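# Seat the loose gear on the gearbox's free pin

## Task

Lower the loose gear onto the unoccupied pin of the gearbox so that its teeth mesh with both the central gear and the surrounding ring gear and it lies level and as low as the two gears already installed. At no point may it drop more than about a finger's width, nor be released from higher than the tops of the gear pins. After it is above its pin, open the fingers only once the pin is inside the gear's bore and the gear's teeth line up with the ring's teeth. Finally, with the gripper empty, withdraw so the gripper ends up 11 cm or more away from the gears.

## Robot and tools

Robot: one arm with six revolute joints (waist, shoulder, elbow, wrist pitch, wrist yaw, wrist roll) and a two-finger parallel gripper. The fingers extend along the gripper's +x axis and close along its y axis. The reported end_effector_position is the pinch point between the pads, roughly 3 to 4 cm short of the fingertips. The only camera is cam_wrist (672x504), mounted on the hand.

Scene frame: origin on the table surface beneath the arm base, +z up, +y to the left when facing along +x. Results report the gripper position in metres and its orientation as a wxyz quaternion, plus linear (m/s) and angular (rad/s) velocities, all in this frame. The printed position can be somewhat wrong, more so at long reach. Joint positions and velocities are listed base to gripper, then the finger-pad gap in metres. Joint ranges (rad): waist -3.054 to 3.054, shoulder 0.000 to 3.142, elbow 0.000 to 2.356, wrist pitch -1.571 to 1.571, wrist yaw -1.571 to 1.571, wrist roll -3.142 to 3.142.

The 7-number row (used by execute_actions rows and by move's target) is a single list for the one arm: dx, dy, dz, rx, ry, rz, opening, each a plain number in [-1, 1]. The first six are an offset, not a pose: they are expressed in the gripper's own axes and counted from the gripper pose in the most recent result that reported it (before any such result in the scene, and for the second or later call inside one reply, from wherever the robot is when the action begins). Scale: 1.0 equals 0.6 m for dx, dy, dz and 180 degrees for rotation; rx, ry, rz form one rotation vector. The seventh number, opening, is absolute: +1 fully open (0.088 m), about -0.80 is where empty fingers touch, and values below that down to -1 do not close further. Closing from fully open takes at least about 0.5 s. All-zero offsets are not a pause; they pull the gripper back to the reference pose.

execute_actions: argument actions, a list holding zero or one item. Empty list returns the current state without moving. An action item has rows (1 to 15 rows) and optional steps (up to 15, default 15); each row is applied for one 1/30 s step and the last row repeats to fill the steps. Every row is measured from the same reference pose, not from the previous row. A wait item has only steps (up to 300), counted from the previous result, so your reply time uses some of them. Optional pictures (boolean) controls whether camera images come back; by default they do. A refused call sends nothing.

move: argument target (one 7-number row as above) and optional speed in m/s, 0.002 to 0.5, default 0.25; rotation is limited to twice that in rad/s. It drives the gripper in a straight line toward the target over 0.5 to 10 s (longer paths are cut off at 10 s). The opening is applied at the start. It does not avoid obstacles; contact is harder at higher speed and with a target placed deeper beyond the contact point. The gripper may lag, wander, or overshoot the speed, particularly with the arm stretched out. The result adds a move: line saying how it ended (done, off_target, moving, held, fault) and which limits acted, plus the remaining distance to the target. limits=paced means the commanded pose was clipped; limits=held means some steps were blocked, after which motion can suddenly be fast.

wait: argument seconds, 0 to 10; sends nothing new and returns a normal result with pictures.

zoom_image: camera must be "cam_wrist"; region is [x0, y0, x1, y1] in image pixels from the top-left corner, at most 504 by 504.



Control details: each step the commanded pose is limited to 70 mm and 16 degrees from the measured pose, then solved by damped inverse kinematics that favours position over orientation. After an action ends the arm continues only to the last clipped pose, so far targets need several calls; check the reported pose each time. Friction may leave the gripper short or slightly tilted, and tiny moves may not happen. A pose unreachable line or HELD marks steps the clearance check altered or blocked (the mount under the base counts as arm). Hand target shows the pose the controller is currently driving toward.

Gripping: grip_measured reports the finger opening on the command scale. To hold something, command an opening well below grip_measured; a bigger gap means a firmer squeeze. Readings may be off by about 1 mm consistently. Pad force tops out near 34 N, but fast closing can squeeze harder.

Things to avoid: torque on any joint reaching its load limit (waist 17.8, shoulder 22, elbow 22, wrist pitch 5.8, wrist yaw 5.78, wrist roll 5.42 N m, held load included) freezes the arm for 10 s. Holding loads heats motors; MOTOR HOT appears from 50 °C and at 95 °C the arm is held (OVER-TEMPERATURE FAULT) and may lose power. Do not drop the gear from height, slam into the gearbox, push hard, or knock anything off the table. A loose object may occasionally be nudged by an outside push. The simulation keeps running while you think.

Each tool is called after "Emit:" in YAML: its name, and indented under it one key for each argument.

Reference images:

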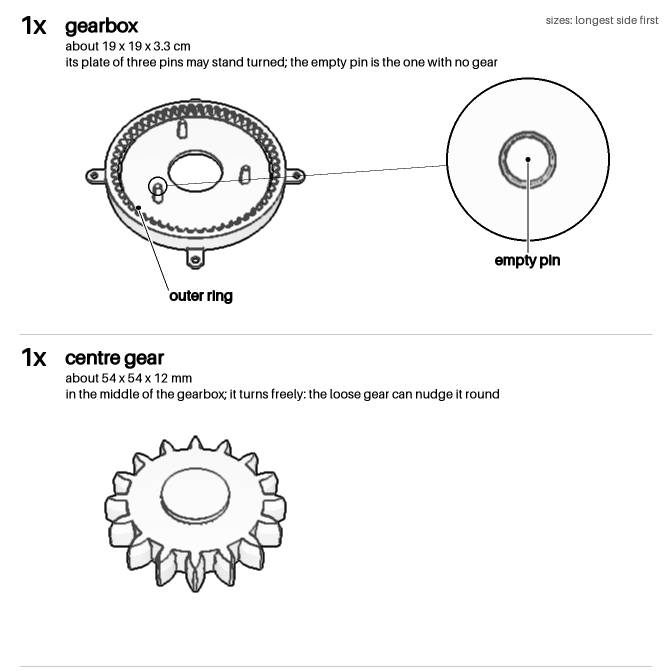

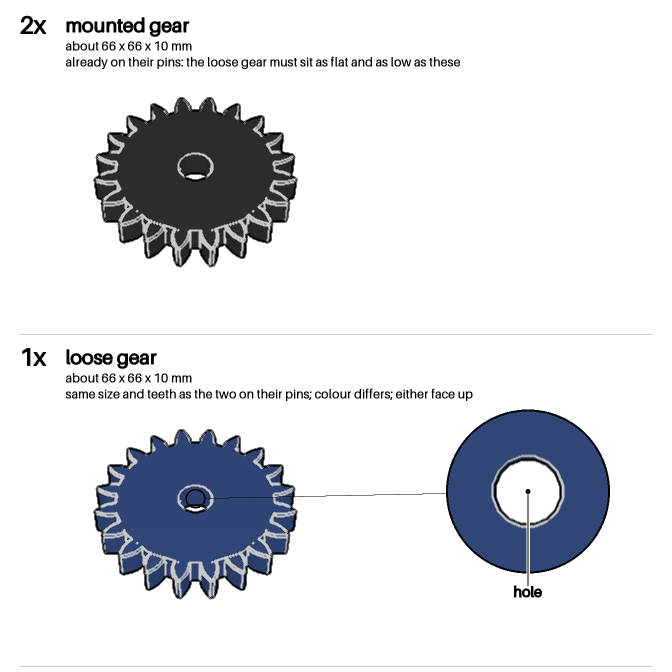

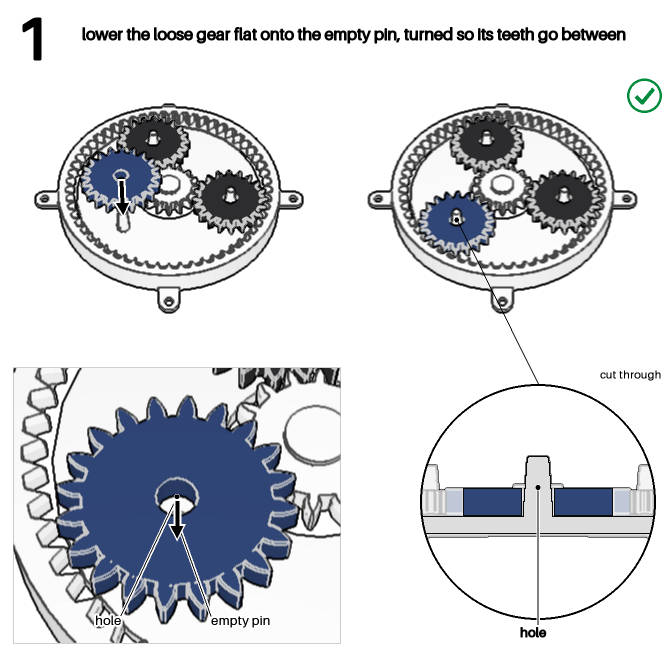

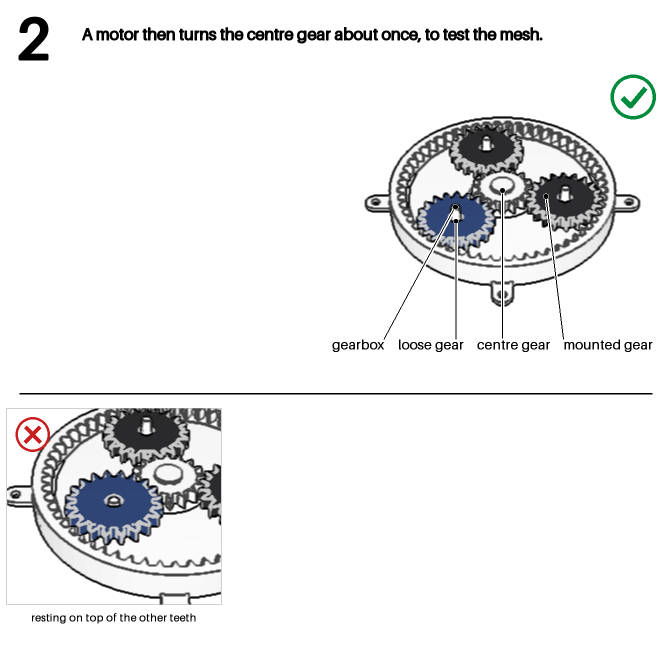

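## Session

Emit:
execute_actions:
  actions: []

Scene clock: 0.00 s of 4147.00 s.
end_effector_position=(+0.4252, -0.1236, +0.1983) grip_measured=+0.850 end_effector_quat_wxyz=(+0.916, +0.279, +0.285, -0.034) end_effector_velocity=(-0.003, +0.002, -0.003) end_effector_angular_velocity=(-0.018, +0.011, +0.015)
Joint positions: [0.006 0.852 0.627 0.25  0.034 0.005 0.081]
Joint velocities: [ 0.002 -0.002 -0.007 -0.007  0.007 -0.022 -0.   ]
Heat: hottest wrist pitch 26 °C (+0.0 °C/min).
Hand target: +0.425, -0.124, +0.198; +0.916, +0.279, +0.285, -0.034

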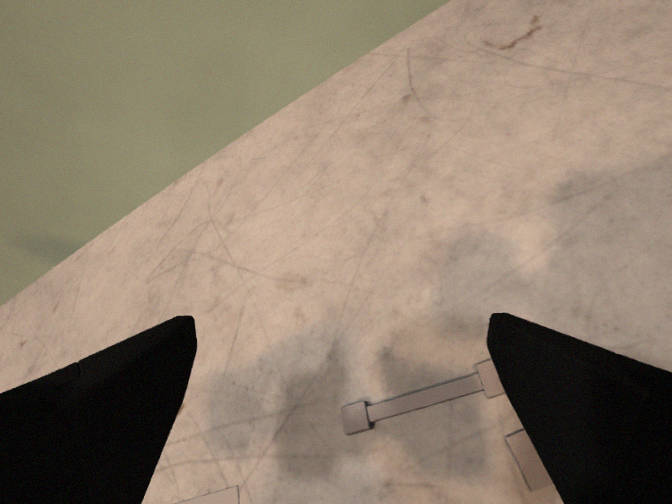

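Emit:
move:
  target: [-0.184, 0.160, -0.012, -0.148, 0.299, -0.116, 1.0]
  speed: 0.25

Scene clock: 47.30 s of 4147.00 s.
end_effector_position=(+0.3516, -0.0499, +0.2966) grip_measured=+1.000 end_effector_quat_wxyz=(+0.759, +0.049, +0.647, +0.055) end_effector_velocity=(-0.004, +0.001, -0.000) end_effector_angular_velocity=(+0.005, +0.020, +0.030)
Joint positions: [ 0.923  1.261  1.469 -1.564  0.843  0.684  0.088]
Joint velocities: [ 0.002  0.002  0.002 -0.022 -0.022 -0.007  0.   ]
Heat: hottest wrist pitch 29 °C (+3.8 °C/min).
Hand target: +0.352, -0.051, +0.300; +0.759, +0.056, +0.646, +0.058
Off the commanded pose: 0.004 m, 12 deg.
joint sent to its limit — the command would take joint 4 (wrist pitch) past its lower limit, so that joint was sent only as far as its limit.
After step 190, 38.33 s passed at rest.
move: off_target
camera_calibration (this result's frames):
cam_wrist: T_world_to_cam=[[0.0446655, -0.994482, -0.0949263, -0.0358576], [-0.984473, -0.0599635, 0.164976, 0.328207], [-0.169758, 0.0860837, -0.981719, 0.433946], [0, 0, 0, 1]] pos_world=[0.398379, -0.0533349, 0.368462]

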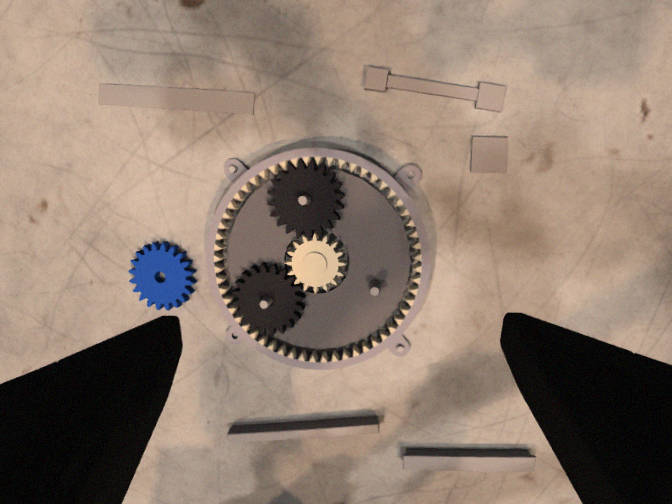

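Emit:
zoom_image:
  camera: "cam_wrist"
  region: [110, 130, 450, 385]

Region (110, 130, 450, 385) of cam_wrist's 672x504 image, scaled by 1.482, with more detail than that image has; it fills the top 378 rows of this view, and the rest is white.

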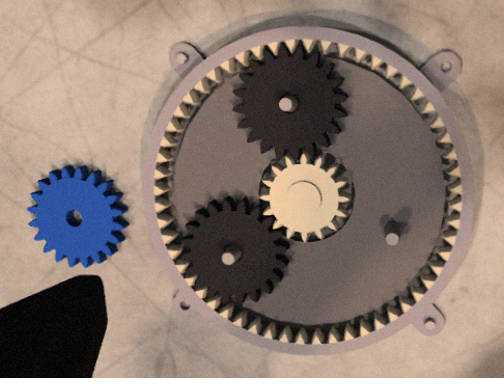

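Emit:
zoom_image:
  camera: "cam_wrist"
  region: [120, 235, 204, 319]

Emit:
zoom_image:
  camera: "cam_wrist"
  region: [290, 220, 440, 370]

Region (120, 235, 204, 319) of cam_wrist's 672x504 image, scaled by 6.000, with more detail than that image has.

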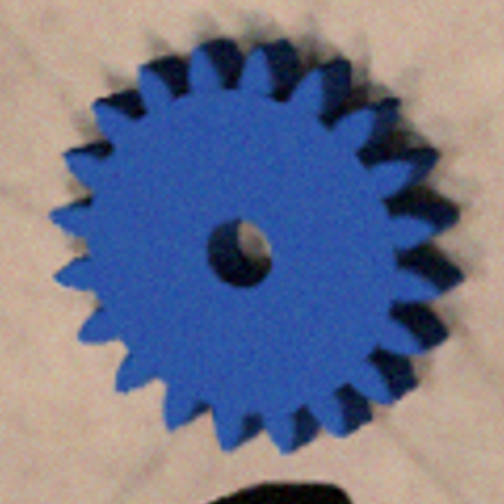

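Region (290, 220, 440, 370) of cam_wrist's 672x504 image, scaled by 3.360, with more detail than that image has.

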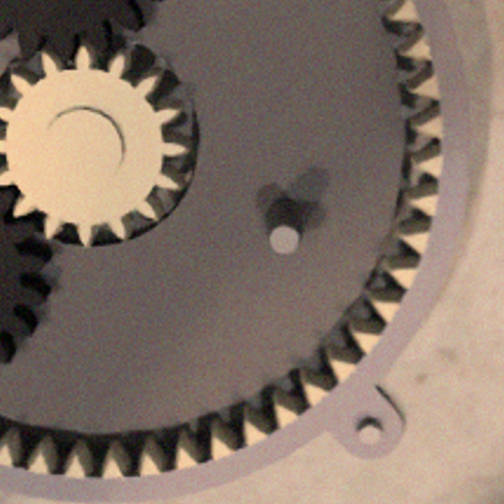

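Emit:
move:
  target: [0.3383, 0.2778, -0.1335, 0.5868, -0.0079, -0.0794, 1.0]
  speed: 0.35

Scene clock: 166.70 s of 4147.00 s.
end_effector_position=(+0.2989, +0.1433, +0.1142) grip_measured=+1.000 end_effector_quat_wxyz=(+0.432, +0.563, +0.429, -0.559) end_effector_velocity=(-0.002, +0.002, -0.002) end_effector_angular_velocity=(+0.003, +0.008, -0.007)
Joint positions: [ 0.829  1.879  1.061 -0.75   0.84   2.621  0.088]
Joint velocities: [-0.002  0.007 -0.002  0.007 -0.007  0.007  0.   ]
Heat: hottest elbow 28 °C (+0.0 °C/min).
Hand target: +0.299, +0.145, +0.112; +0.428, +0.562, +0.429, -0.563
Off the commanded pose: 0.005 m, 1 deg.
After step 190, 109.83 s passed at rest.
move: done
camera_calibration (this result's frames):
cam_wrist: T_world_to_cam=[[-0.972561, 0.229149, 0.0402014, 0.254631], [0.229601, 0.9175, 0.324773, -0.203127], [0.0375367, 0.325092, -0.944937, 0.128879], [0, 0, 0, 1]] pos_world=[0.289444, 0.0861235, 0.177516]

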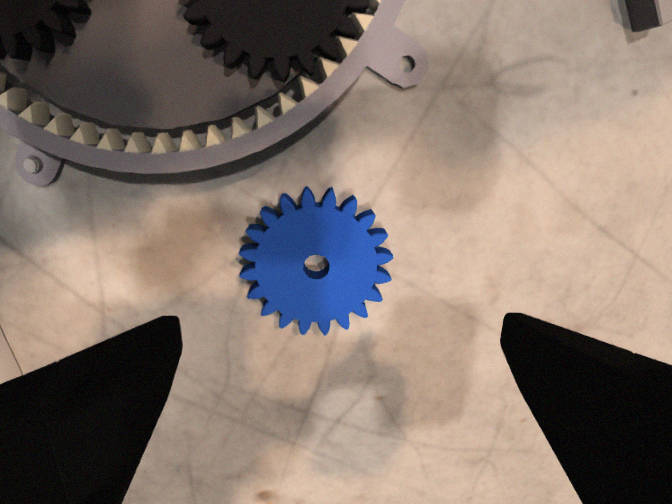

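Emit:
zoom_image:
  camera: "cam_wrist"
  region: [232, 176, 400, 344]

Region (232, 176, 400, 344) of cam_wrist's 672x504 image, scaled by 3.000, with more detail than that image has.

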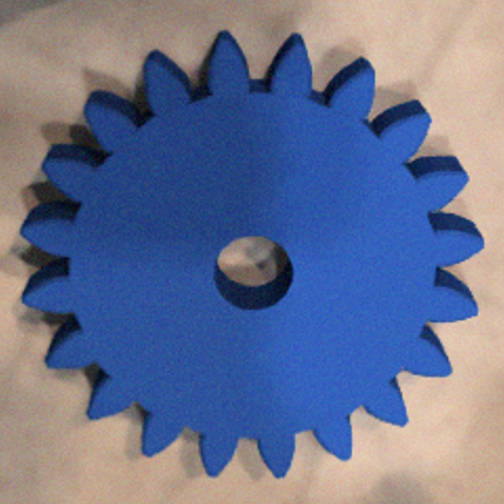

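Emit:
move:
  target: [0.088, 0.0115, -0.012, 0.007, 0, -0.002, 1.0]
  speed: 0.1

Scene clock: 204.13 s of 4147.00 s.
end_effector_position=(+0.3134, +0.1483, +0.0672) grip_measured=+1.000 end_effector_quat_wxyz=(+0.421, +0.575, +0.418, -0.563) end_effector_velocity=(+0.002, -0.000, -0.004) end_effector_angular_velocity=(+0.006, +0.001, +0.001)
Joint positions: [ 0.708  1.956  1.037 -0.497  0.832  2.465  0.088]
Joint velocities: [-0.012  0.002 -0.002  0.022 -0.007 -0.022  0.   ]
Heat: hottest waist 28 °C (+0.0 °C/min).
Hand target: +0.307, +0.148, +0.062; +0.424, +0.566, +0.424, -0.566
Off the commanded pose: 0.008 m, 1 deg.
After step 190, 30.13 s passed at rest.
move: done
camera_calibration (this result's frames):
cam_wrist: T_world_to_cam=[[-0.963934, 0.264165, 0.0323808, 0.262088], [0.259557, 0.906203, 0.333807, -0.20412], [0.0588364, 0.330172, -0.942085, 0.0746964], [0, 0, 0, 1]] pos_world=[0.301222, 0.0910769, 0.13002]

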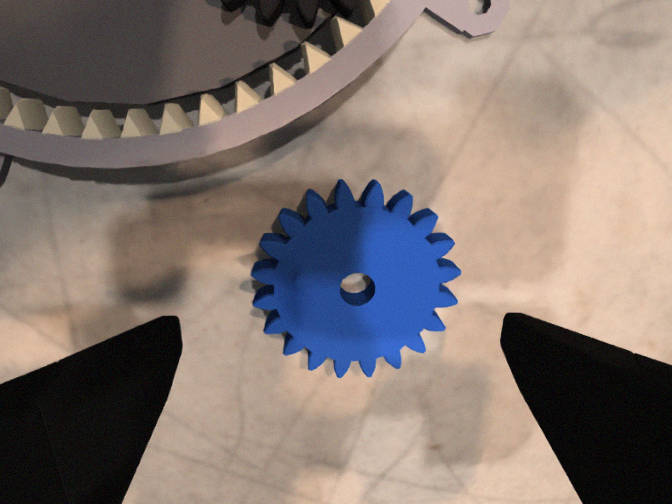

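Emit:
zoom_image:
  camera: "cam_wrist"
  region: [140, 170, 540, 400]

Region (140, 170, 540, 400) of cam_wrist's 672x504 image, scaled by 1.260, with more detail than that image has; it fills the top 290 rows of this view, and the rest is white.

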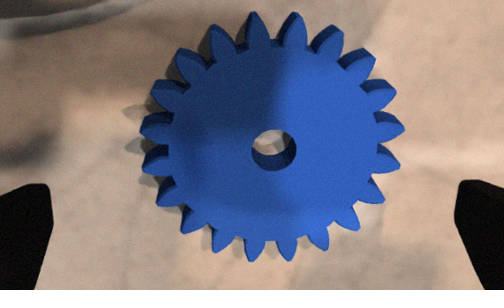

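Emit:
move:
  target: [0.035, -0.0117, 0.0062, 0, -0.0034, -0.0043, 1.0]
  speed: 0.05

Scene clock: 225.23 s of 4147.00 s.
end_effector_position=(+0.3119, +0.1469, +0.0512) grip_measured=+1.000 end_effector_quat_wxyz=(+0.418, +0.577, +0.414, -0.566) end_effector_velocity=(-0.002, +0.001, -0.002) end_effector_angular_velocity=(+0.016, +0.014, +0.001)
Joint positions: [ 0.672  1.977  1.009 -0.411  0.827  2.426  0.088]
Joint velocities: [-0.007 -0.002 -0.007  0.007 -0.022 -0.007  0.   ]
Heat: hottest waist 29 °C (+1.0 °C/min).
Hand target: +0.306, +0.147, +0.046; +0.420, +0.569, +0.420, -0.569
Off the commanded pose: 0.008 m, 1 deg.
After step 190, 13.97 s passed at rest.
move: done
camera_calibration (this result's frames):
cam_wrist: T_world_to_cam=[[-0.960396, 0.276784, 0.0321017, 0.258554], [0.27141, 0.903176, 0.33258, -0.200335], [0.0630593, 0.328121, -0.942528, 0.0592152], [0, 0, 0, 1]] pos_world=[0.298953, 0.0899448, 0.11414]

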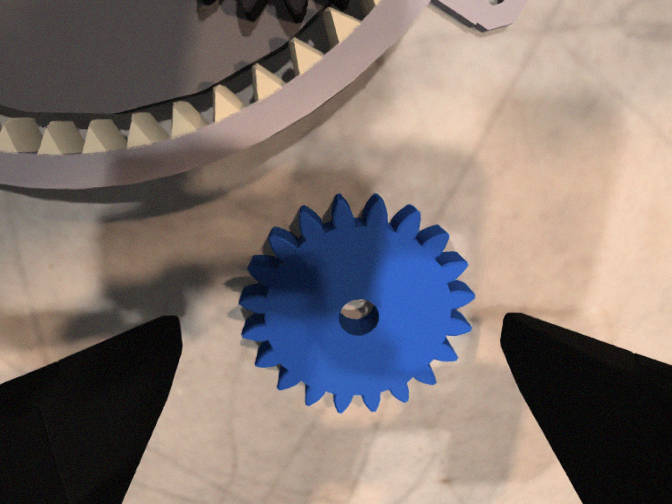

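Emit:
move:
  target: [0.0183, -0.0187, 0.0077, -0.0105, -0.0055, -0.0087, 1.0]
  speed: 0.03

Scene clock: 241.67 s of 4147.00 s.
end_effector_position=(+0.3062, +0.1462, +0.0451) grip_measured=+1.000 end_effector_quat_wxyz=(+0.421, +0.569, +0.422, -0.566) end_effector_velocity=(-0.003, -0.000, -0.001) end_effector_angular_velocity=(+0.001, +0.012, +0.029)
Joint positions: [ 0.662  1.987  0.995 -0.396  0.82   2.406  0.088]
Joint velocities: [-0.002  0.002 -0.002 -0.007 -0.007 -0.022  0.   ]
Heat: hottest waist 29 °C (+1.0 °C/min).
Hand target: +0.300, +0.146, +0.040; +0.423, +0.560, +0.428, -0.569
Off the commanded pose: 0.008 m, 1 deg.
After step 190, 9.07 s passed at rest.
move: done
camera_calibration (this result's frames):
cam_wrist: T_world_to_cam=[[-0.965022, 0.258292, 0.0449279, 0.257037], [0.258556, 0.909286, 0.326111, -0.192812], [0.0433795, 0.326321, -0.944263, 0.0604176], [0, 0, 0, 1]] pos_world=[0.295278, 0.0892157, 0.10838]

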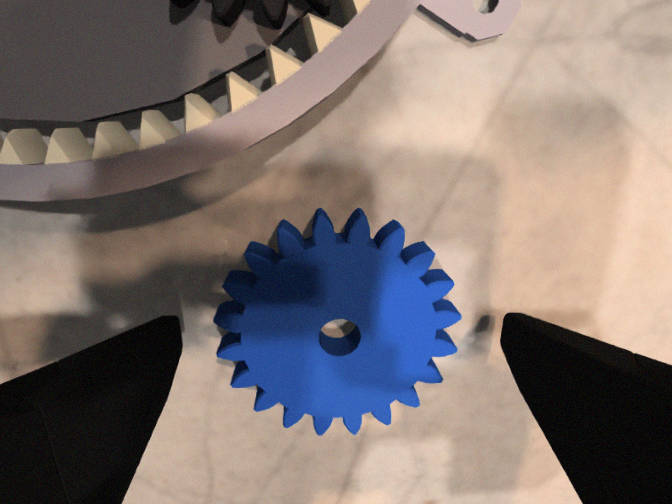

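Emit:
move:
  target: [0.016, -0.0098, 0.0033, -0.0045, -0.0033, -0.0047, 1.0]
  speed: 0.02

Scene clock: 258.33 s of 4147.00 s.
end_effector_position=(+0.3063, +0.1461, +0.0405) grip_measured=+1.000 end_effector_quat_wxyz=(+0.422, +0.568, +0.422, -0.567) end_effector_velocity=(+0.000, +0.000, -0.000) end_effector_angular_velocity=(+0.008, +0.001, +0.015)
Joint positions: [ 0.651  1.996  0.992 -0.373  0.819  2.392  0.088]
Joint velocities: [-0.002 -0.002 -0.002  0.007 -0.007 -0.022  0.   ]
Heat: hottest waist 30 °C (+2.0 °C/min).
Hand target: +0.300, +0.146, +0.036; +0.423, +0.560, +0.428, -0.569
Off the commanded pose: 0.008 m, 1 deg.
After step 190, 9.50 s passed at rest.
move: done
camera_calibration (this result's frames):
cam_wrist: T_world_to_cam=[[-0.965118, 0.25788, 0.0452147, 0.257393], [0.258304, 0.909688, 0.325187, -0.191111], [0.042728, 0.325523, -0.944568, 0.0563909], [0, 0, 0, 1]] pos_world=[0.29537, 0.0891183, 0.103774]

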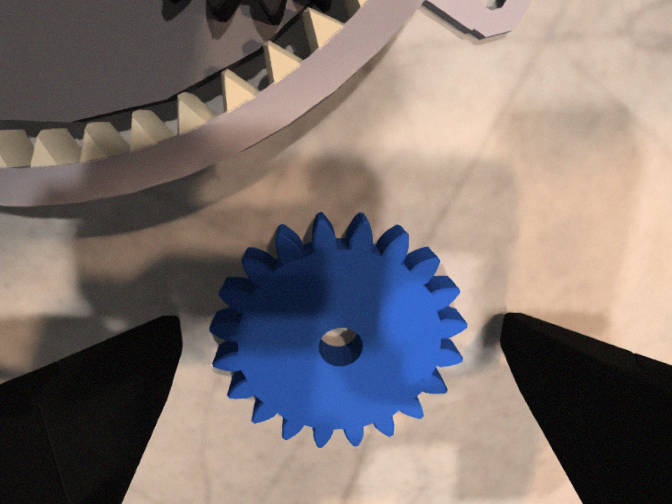

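Emit:
move:
  target: [0.010, -0.010, 0.0032, -0.0045, -0.0033, -0.0047, 0.62]
  speed: 0.02

Scene clock: 269.23 s of 4147.00 s.
end_effector_position=(+0.3063, +0.1460, +0.0395) grip_measured=+0.621 end_effector_quat_wxyz=(+0.422, +0.568, +0.422, -0.567) end_effector_velocity=(+0.002, -0.000, +0.001) end_effector_angular_velocity=(+0.009, -0.002, -0.003)
Joint positions: [ 0.649  1.998  0.991 -0.369  0.818  2.388  0.069]
Joint velocities: [-0.002 -0.007 -0.002  0.007 -0.007 -0.007 -0.   ]
Heat: hottest waist 30 °C (+2.0 °C/min).
Hand target: +0.300, +0.146, +0.035; +0.424, +0.559, +0.428, -0.570
Off the commanded pose: 0.008 m, 1 deg.
After step 190, 3.80 s passed at rest.
move: done
camera_calibration (this result's frames):
cam_wrist: T_world_to_cam=[[-0.965237, 0.257402, 0.045408, 0.257561], [0.257928, 0.909891, 0.324918, -0.190602], [0.0423181, 0.325335, -0.944652, 0.0557098], [0, 0, 0, 1]] pos_world=[0.295411, 0.0890061, 0.102861]

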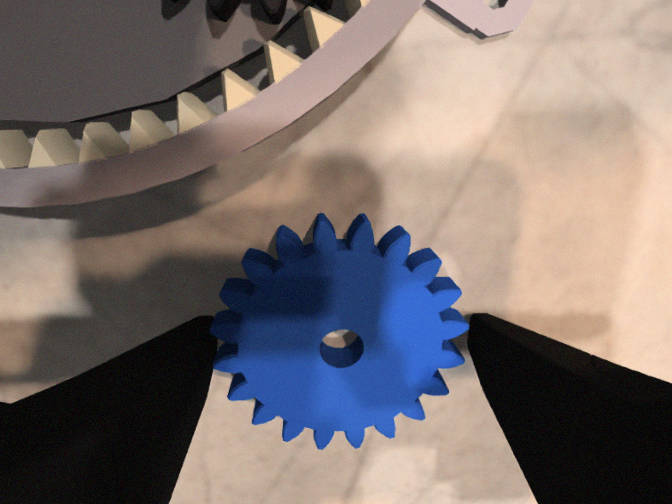

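Emit:
execute_actions:
  actions:
    - {"rows": [[0.008,-0.010,0.003,-0.0045,-0.0033,-0.0047,0.60],[0.008,-0.010,0.003,-0.0045,-0.0033,-0.0047,0.58],[0.008,-0.010,0.003,-0.0045,-0.0033,-0.0047,0.56],[0.008,-0.010,0.003,-0.0045,-0.0033,-0.0047,0.54],[0.008,-0.010,0.003,-0.0045,-0.0033,-0.0047,0.52],[0.008,-0.010,0.003,-0.0045,-0.0033,-0.0047,0.50],[0.008,-0.010,0.003,-0.0045,-0.0033,-0.0047,0.48],[0.008,-0.010,0.003,-0.0045,-0.0033,-0.0047,0.46],[0.008,-0.010,0.003,-0.0045,-0.0033,-0.0047,0.44],[0.008,-0.010,0.003,-0.0045,-0.0033,-0.0047,0.42],[0.008,-0.010,0.003,-0.0045,-0.0033,-0.0047,0.40],[0.008,-0.010,0.003,-0.0045,-0.0033,-0.0047,0.38],[0.008,-0.010,0.003,-0.0045,-0.0033,-0.0047,0.36],[0.008,-0.010,0.003,-0.0045,-0.0033,-0.0047,0.34],[0.008,-0.010,0.003,-0.0045,-0.0033,-0.0047,0.32]], "steps": 15}

Scene clock: 281.93 s of 4147.00 s.
end_effector_position=(+0.3062, +0.1462, +0.0394) grip_measured=+0.539 end_effector_quat_wxyz=(+0.422, +0.568, +0.422, -0.566) end_effector_velocity=(-0.002, -0.001, -0.000) end_effector_angular_velocity=(+0.002, +0.009, +0.026)
Joint positions: [ 0.649  1.998  0.991 -0.367  0.819  2.388  0.065]
Joint velocities: [-0.002 -0.002 -0.002 -0.007 -0.007 -0.022 -0.001]
Heat: hottest waist 30 °C (+1.0 °C/min).
Hand target: +0.300, +0.146, +0.035; +0.424, +0.559, +0.428, -0.569
Off the commanded pose: 0.008 m, 1 deg.
Steps of this call (steps 1 to 190: nothing new was sent; then 5.87 s passed at rest; steps 191 to 205: all 15 steps of this action). Readings (end_effector_position):
191: (+0.3060, +0.1460, +0.0393)
192: (+0.3060, +0.1461, +0.0393)
194: (+0.3062, +0.1460, +0.0393)
198: (+0.3062, +0.1462, +0.0394)
205: the state above
camera_calibration (this result's frames):
cam_wrist: T_world_to_cam=[[-0.965303, 0.257336, 0.0443601, 0.257574], [0.257521, 0.909975, 0.325004, -0.19065], [0.0432685, 0.325151, -0.944672, 0.0552813], [0, 0, 0, 1]] pos_world=[0.295341, 0.089229, 0.102759]

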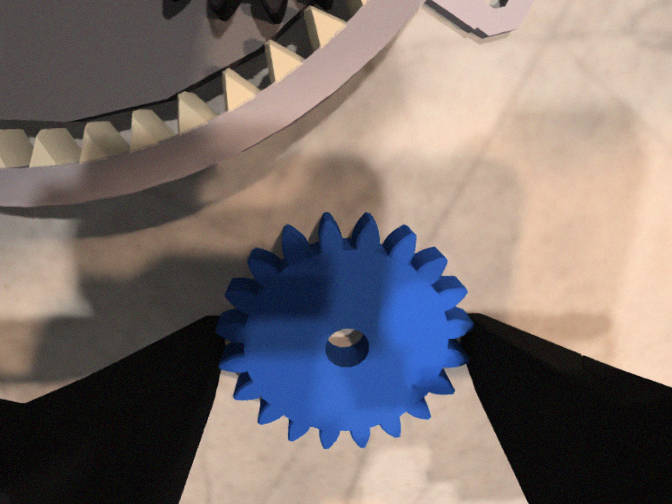

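Emit:
move:
  target: [-0.1, 0, 0, 0, 0, 0, 0.3]
  speed: 0.08

Scene clock: 287.03 s of 4147.00 s.
end_effector_position=(+0.3012, +0.1461, +0.0945) grip_measured=+0.538 end_effector_quat_wxyz=(+0.424, +0.561, +0.427, -0.568) end_effector_velocity=(-0.001, -0.005, +0.001) end_effector_angular_velocity=(-0.030, -0.000, -0.011)
Joint positions: [ 0.781  1.92   1.059 -0.675  0.83   2.581  0.065]
Joint velocities: [ 0.002  0.002  0.007 -0.037  0.022  0.037 -0.   ]
Heat: hottest waist 30 °C (+1.0 °C/min).
Hand target: +0.306, +0.146, +0.099; +0.422, +0.569, +0.422, -0.566
Off the commanded pose: 0.007 m, 1 deg.
move: done
camera_calibration (this result's frames):
cam_wrist: T_world_to_cam=[[-0.968095, 0.244252, 0.0559721, 0.251892], [0.249191, 0.91488, 0.317644, -0.204747], [0.0263775, 0.321457, -0.946557, 0.113376], [0, 0, 0, 1]] pos_world=[0.291886, 0.0893484, 0.158254]

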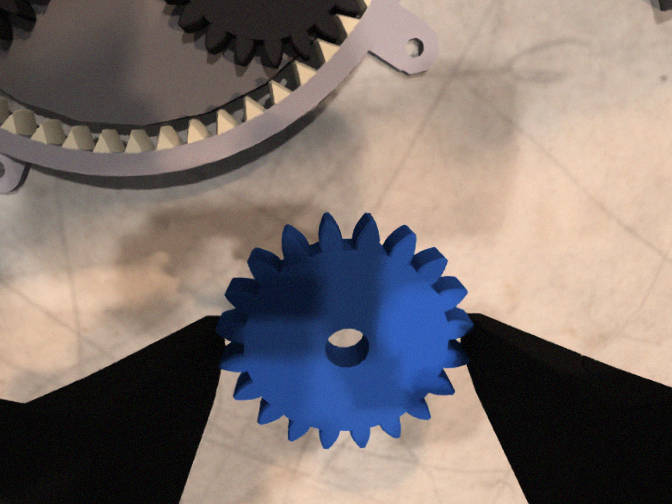

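Emit:
move:
  target: [-0.0122, 0.1148, 0.2541, 0.0278, 0.0018, 0.0029, 0.3]
  speed: 0.12

Scene clock: 305.97 s of 4147.00 s.
end_effector_position=(+0.3275, -0.0173, +0.1013) grip_measured=+0.539 end_effector_quat_wxyz=(+0.403, +0.582, +0.398, -0.584) end_effector_velocity=(-0.002, -0.003, -0.001) end_effector_angular_velocity=(+0.013, +0.012, +0.024)
Joint positions: [ 0.406  1.37   0.887 -0.665  0.752  2.138  0.065]
Joint velocities: [-0.017 -0.012 -0.002 -0.007 -0.022 -0.037 -0.   ]
Heat: hottest waist 31 °C (+2.0 °C/min).
Hand target: +0.325, -0.019, +0.101; +0.402, +0.581, +0.400, -0.584
Off the commanded pose: 0.003 m, 0 deg.
move: done
camera_calibration (this result's frames):
cam_wrist: T_world_to_cam=[[-0.943342, 0.329017, 0.0430431, 0.311577], [0.325184, 0.890848, 0.317247, -0.089162], [0.0660347, 0.313269, -0.947366, 0.158568], [0, 0, 0, 1]] pos_world=[0.312447, -0.0727589, 0.165097]

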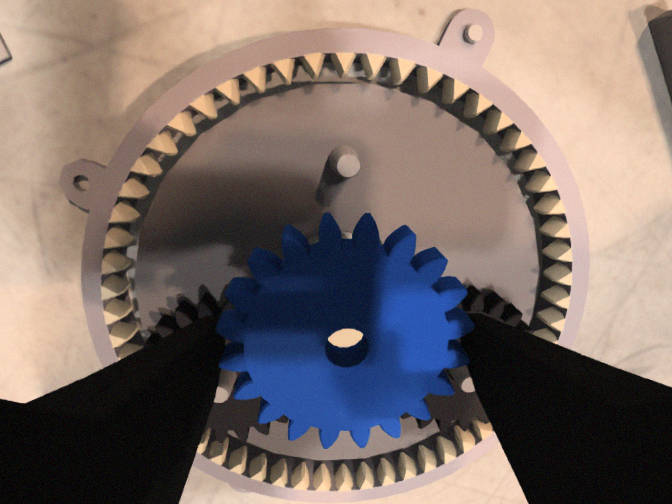

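Emit:
execute_actions:
  actions: []

Emit:
zoom_image:
  camera: "cam_wrist"
  region: [260, 40, 428, 208]

Emit:
zoom_image:
  camera: "cam_wrist"
  region: [220, 200, 472, 452]

Scene clock: 310.47 s of 4147.00 s.
end_effector_position=(+0.3273, -0.0178, +0.1012) grip_measured=+0.539 end_effector_quat_wxyz=(+0.403, +0.582, +0.399, -0.584) end_effector_velocity=(+0.003, -0.001, -0.000) end_effector_angular_velocity=(-0.005, -0.016, +0.005)
Joint positions: [ 0.404  1.369  0.887 -0.665  0.75   2.136  0.065]
Joint velocities: [-0.002 -0.002 -0.002  0.022  0.007 -0.022  0.   ]
Heat: hottest waist 30 °C (+0.0 °C/min).
Hand target: +0.325, -0.019, +0.101; +0.402, +0.581, +0.400, -0.584
Off the commanded pose: 0.002 m, 0 deg.
Steps of this call (steps 1 to 135: nothing new was sent). Readings (end_effector_position):
1: (+0.3275, -0.0174, +0.1013)
2: (+0.3275, -0.0176, +0.1013)
4: (+0.3275, -0.0177, +0.1013)
8: (+0.3275, -0.0178, +0.1013)
135: the state above
camera_calibration (this result's frames):
cam_wrist: T_world_to_cam=[[-0.943523, 0.328408, 0.0437248, 0.311543], [0.324792, 0.89084, 0.317671, -0.0885474], [0.0653739, 0.313932, -0.947192, 0.15889], [0, 0, 0, 1]] pos_world=[0.312321, -0.0733123, 0.165006]

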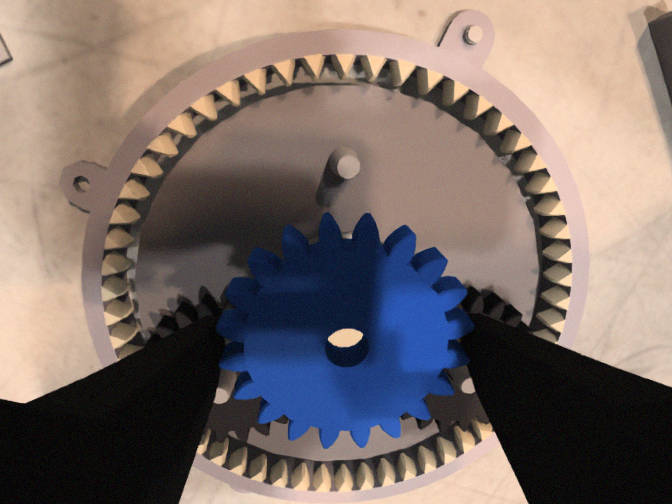

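Region (260, 40, 428, 208) of cam_wrist's 672x504 image, scaled by 3.000, with more detail than that image has.

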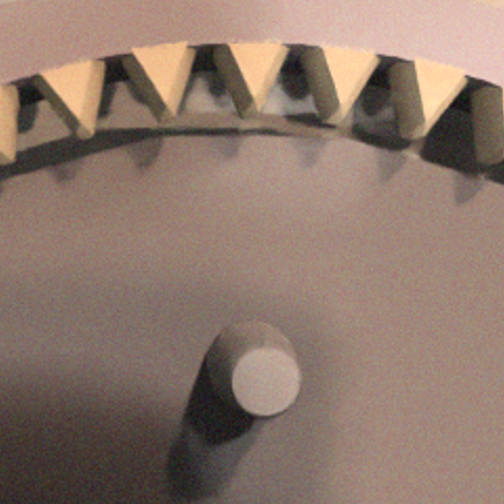

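Region (220, 200, 472, 452) of cam_wrist's 672x504 image, scaled by 2.000, with more detail than that image has.

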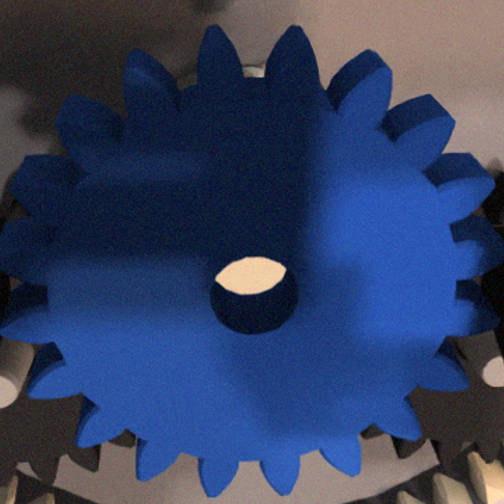

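Emit:
move:
  target: [0.0357, -0.0027, 0.0668, -0.015, 0.0013, -0.001, 0.3]
  speed: 0.06

Scene clock: 371.53 s of 4147.00 s.
end_effector_position=(+0.3135, -0.0533, +0.0799) grip_measured=+0.539 end_effector_quat_wxyz=(+0.416, +0.571, +0.414, -0.575) end_effector_velocity=(-0.003, -0.002, -0.002) end_effector_angular_velocity=(+0.013, +0.003, +0.021)
Joint positions: [ 0.231  1.271  0.788 -0.537  0.668  1.89   0.065]
Joint velocities: [-0.017 -0.012 -0.012  0.007 -0.022 -0.037 -0.   ]
Heat: hottest waist 27 °C (-3.0 °C/min).
Hand target: +0.311, -0.054, +0.080; +0.415, +0.572, +0.414, -0.574
Off the commanded pose: 0.003 m, 0 deg.
move: done
camera_calibration (this result's frames):
cam_wrist: T_world_to_cam=[[-0.958064, 0.282601, 0.0474311, 0.312946], [0.282728, 0.905274, 0.317086, -0.0317158], [0.0466708, 0.317199, -0.94721, 0.156775], [0, 0, 0, 1]] pos_world=[0.301473, -0.109456, 0.143712]

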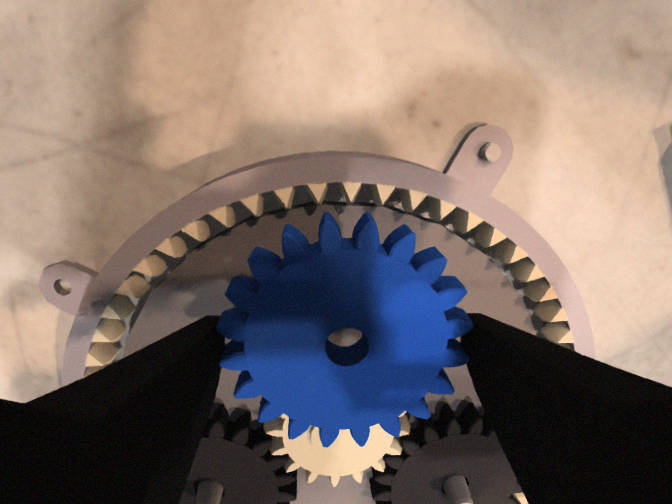

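Emit:
execute_actions:
  actions: []

Emit:
zoom_image:
  camera: "cam_wrist"
  region: [264, 160, 432, 380]

Scene clock: 376.80 s of 4147.00 s.
end_effector_position=(+0.3135, -0.0536, +0.0798) grip_measured=+0.539 end_effector_quat_wxyz=(+0.416, +0.571, +0.414, -0.574) end_effector_velocity=(+0.001, +0.000, -0.000) end_effector_angular_velocity=(+0.006, -0.004, +0.001)
Joint positions: [ 0.23   1.269  0.787 -0.535  0.666  1.886  0.065]
Joint velocities: [-0.002 -0.002 -0.002  0.007 -0.007 -0.007  0.   ]
Heat: hottest waist 27 °C (-3.0 °C/min).
Hand target: +0.311, -0.054, +0.080; +0.415, +0.572, +0.414, -0.574
Off the commanded pose: 0.002 m, 0 deg.
Steps of this call (steps 1 to 158: nothing new was sent). Readings (end_effector_position):
1: (+0.3136, -0.0534, +0.0799)
2: (+0.3135, -0.0534, +0.0798)
4: (+0.3136, -0.0535, +0.0799)
8: (+0.3135, -0.0535, +0.0798)
158: the state above
camera_calibration (this result's frames):
cam_wrist: T_world_to_cam=[[-0.958311, 0.281846, 0.0469306, 0.313069], [0.281804, 0.905195, 0.318131, -0.0311871], [0.0471827, 0.318094, -0.946884, 0.156612], [0, 0, 0, 1]] pos_world=[0.301417, -0.109824, 0.143523]

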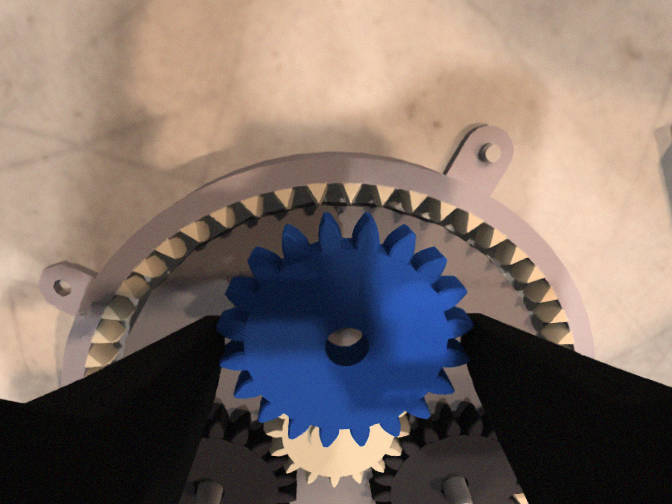

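Region (264, 160, 432, 380) of cam_wrist's 672x504 image, scaled by 2.291, with more detail than that image has; it fills the left 385 columns of this view, and the rest is white.

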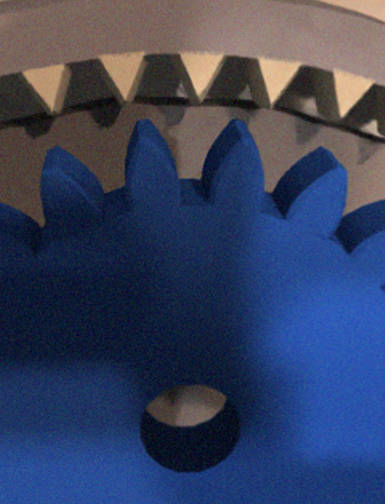

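Emit:
move:
  target: [0.0097, -0.006, 0.006, 0.004, 0, 0, 0.3]
  speed: 0.015

Emit:
zoom_image:
  camera: "cam_wrist"
  region: [264, 160, 432, 380]

Scene clock: 403.00 s of 4147.00 s.
end_effector_position=(+0.3118, -0.0560, +0.0753) grip_measured=+0.539 end_effector_quat_wxyz=(+0.413, +0.575, +0.408, -0.577) end_effector_velocity=(+0.001, -0.000, -0.002) end_effector_angular_velocity=(+0.003, -0.010, -0.008)
Joint positions: [ 0.21   1.266  0.769 -0.502  0.659  1.877  0.065]
Joint velocities: [-0.007 -0.002 -0.007  0.022 -0.007 -0.007 -0.   ]
Heat: hottest shoulder 27 °C (-1.0 °C/min).
Hand target: +0.309, -0.056, +0.074; +0.412, +0.573, +0.410, -0.577
Off the commanded pose: 0.003 m, 0 deg.
move: done
camera_calibration (this result's frames):
cam_wrist: T_world_to_cam=[[-0.954152, 0.296385, 0.0418332, 0.312286], [0.294022, 0.901871, 0.316512, -0.030973], [0.0560811, 0.3143, -0.947666, 0.15026], [0, 0, 0, 1]] pos_world=[0.298649, -0.11185, 0.139136]

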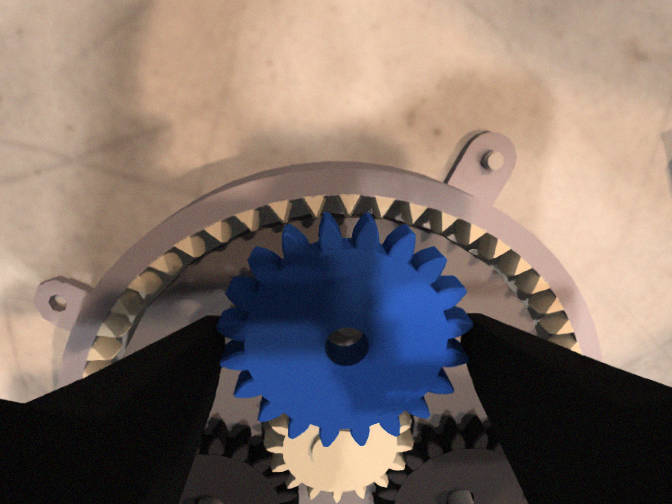

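Region (264, 160, 432, 380) of cam_wrist's 672x504 image, scaled by 2.291, with more detail than that image has; it fills the left 385 columns of this view, and the rest is white.

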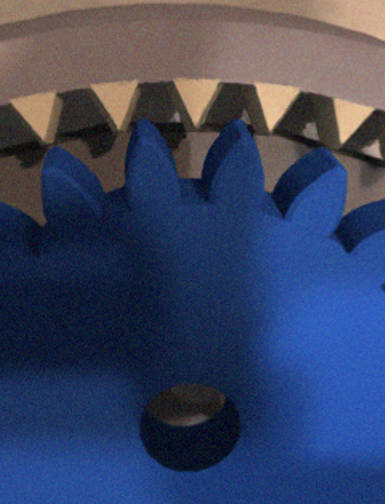

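Emit:
zoom_image:
  camera: "cam_wrist"
  region: [315, 315, 379, 379]

Region (315, 315, 379, 379) of cam_wrist's 672x504 image, scaled by 7.875, with more detail than that image has.

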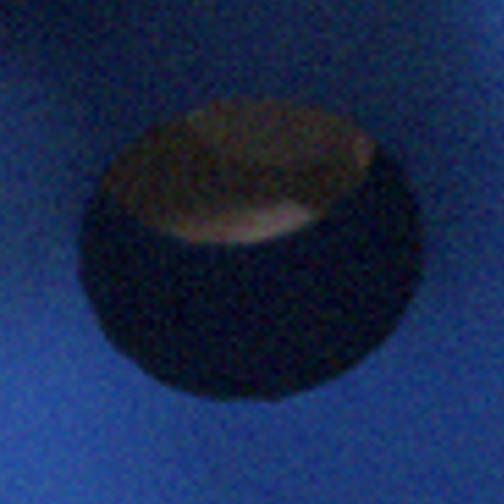

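Emit:
move:
  target: [0.0055, -0.0063, 0.0003, -0.001, 0.002, -0.002, 0.3]
  speed: 0.01

Emit:
zoom_image:
  camera: "cam_wrist"
  region: [315, 315, 379, 379]

Scene clock: 431.90 s of 4147.00 s.
end_effector_position=(+0.3119, -0.0557, +0.0740) grip_measured=+0.539 end_effector_quat_wxyz=(+0.412, +0.577, +0.408, -0.575) end_effector_velocity=(-0.004, -0.000, +0.001) end_effector_angular_velocity=(+0.006, +0.015, +0.016)
Joint positions: [ 0.205  1.265  0.763 -0.488  0.651  1.87   0.065]
Joint velocities: [-0.002 -0.007 -0.002 -0.022 -0.007 -0.007  0.   ]
Heat: hottest wrist pitch 27 °C (+0.0 °C/min).
Hand target: +0.308, -0.055, +0.072; +0.411, +0.575, +0.412, -0.575
Off the commanded pose: 0.004 m, 1 deg.
move: done
camera_calibration (this result's frames):
cam_wrist: T_world_to_cam=[[-0.953823, 0.29784, 0.0388896, 0.312494], [0.294116, 0.89983, 0.322183, -0.0314424], [0.0609652, 0.318744, -0.945878, 0.147542], [0, 0, 0, 1]] pos_world=[0.298317, -0.111809, 0.137534]

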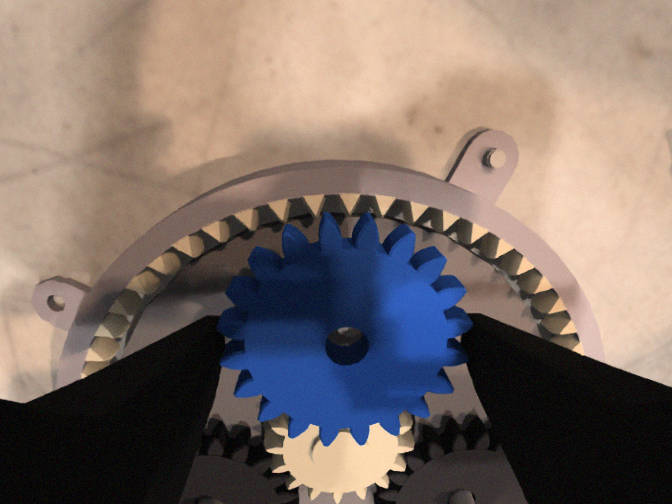

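Region (315, 315, 379, 379) of cam_wrist's 672x504 image, scaled by 7.875, with more detail than that image has.

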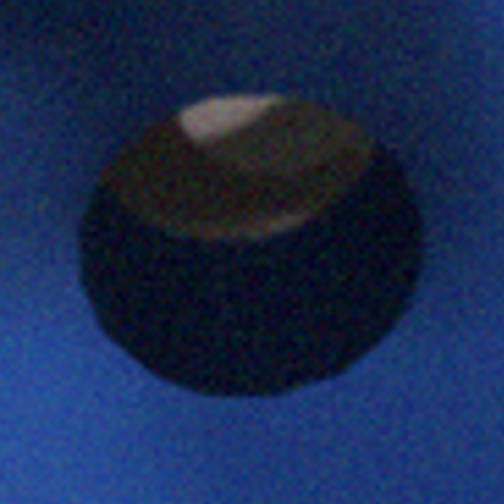

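Emit:
move:
  target: [0.0033, -0.0097, 0.0008, -0.002, 0.0006, -0.004, 0.3]
  speed: 0.01

Emit:
zoom_image:
  camera: "cam_wrist"
  region: [315, 315, 379, 379]

Scene clock: 448.00 s of 4147.00 s.
end_effector_position=(+0.3098, -0.0548, +0.0731) grip_measured=+0.539 end_effector_quat_wxyz=(+0.412, +0.576, +0.410, -0.575) end_effector_velocity=(-0.004, +0.004, -0.000) end_effector_angular_velocity=(+0.024, +0.008, +0.016)
Joint positions: [ 0.204  1.265  0.757 -0.487  0.649  1.869  0.065]
Joint velocities: [ 0.002 -0.002 -0.007 -0.007 -0.022 -0.007 -0.   ]
Heat: hottest wrist pitch 27 °C (+0.0 °C/min).
Hand target: +0.306, -0.054, +0.072; +0.410, +0.574, +0.414, -0.575
Off the commanded pose: 0.004 m, 0 deg.
move: done
camera_calibration (this result's frames):
cam_wrist: T_world_to_cam=[[-0.954612, 0.294633, 0.043664, 0.309976], [0.292561, 0.900017, 0.323075, -0.0309003], [0.0558903, 0.321186, -0.945366, 0.148175], [0, 0, 0, 1]] pos_world=[0.296666, -0.11111, 0.136528]

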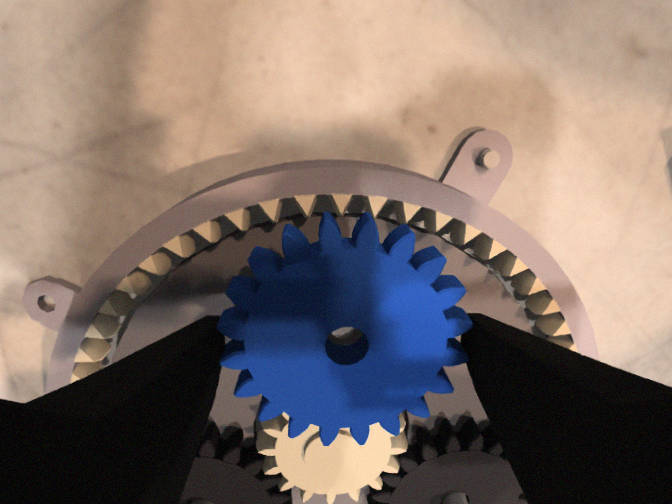

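Region (315, 315, 379, 379) of cam_wrist's 672x504 image, scaled by 7.875, with more detail than that image has.

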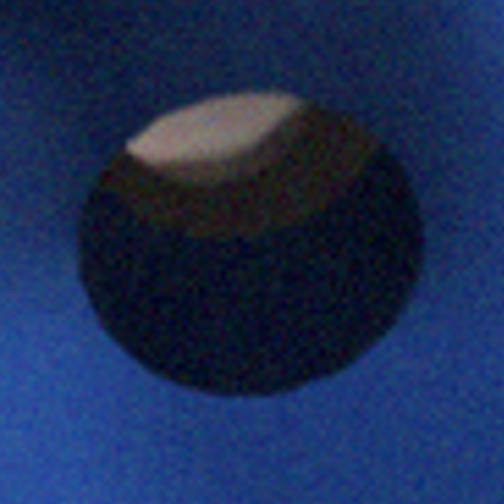

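Emit:
move:
  target: [0.006, -0.0053, 0.0012, -0.0012, 0.0008, -0.0027, 0.3]
  speed: 0.008

Emit:
zoom_image:
  camera: "cam_wrist"
  region: [315, 315, 379, 379]

Scene clock: 465.83 s of 4147.00 s.
end_effector_position=(+0.3105, -0.0556, +0.0721) grip_measured=+0.539 end_effector_quat_wxyz=(+0.411, +0.578, +0.409, -0.574) end_effector_velocity=(-0.002, +0.001, -0.001) end_effector_angular_velocity=(+0.018, +0.009, +0.022)
Joint positions: [ 0.198  1.264  0.755 -0.477  0.643  1.863  0.065]
Joint velocities: [-0.007 -0.002 -0.002 -0.007 -0.022 -0.022  0.   ]
Heat: hottest wrist pitch 27 °C (+0.0 °C/min).
Hand target: +0.307, -0.054, +0.070; +0.410, +0.574, +0.414, -0.575
Off the commanded pose: 0.005 m, 1 deg.
move: done
camera_calibration (this result's frames):
cam_wrist: T_world_to_cam=[[-0.953766, 0.297776, 0.0407551, 0.311055], [0.29442, 0.898429, 0.325794, -0.0308617], [0.0603981, 0.322731, -0.944562, 0.146079], [0, 0, 0, 1]] pos_world=[0.296937, -0.112042, 0.135358]

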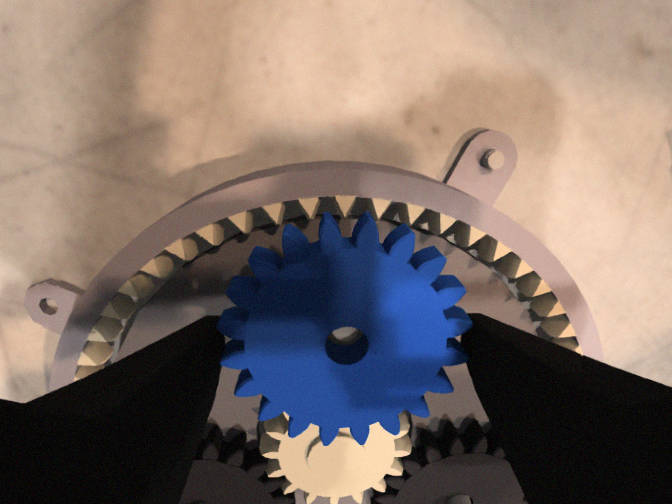

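Region (315, 315, 379, 379) of cam_wrist's 672x504 image, scaled by 7.875, with more detail than that image has.

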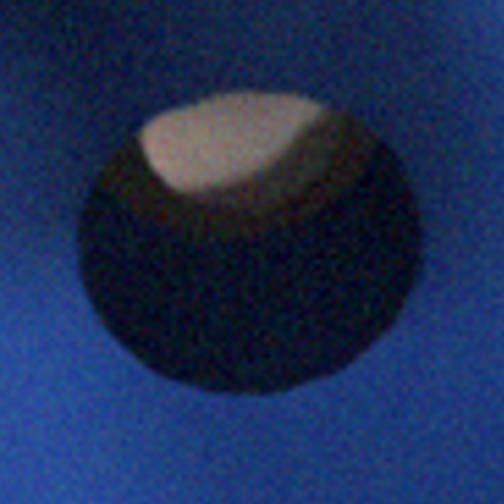

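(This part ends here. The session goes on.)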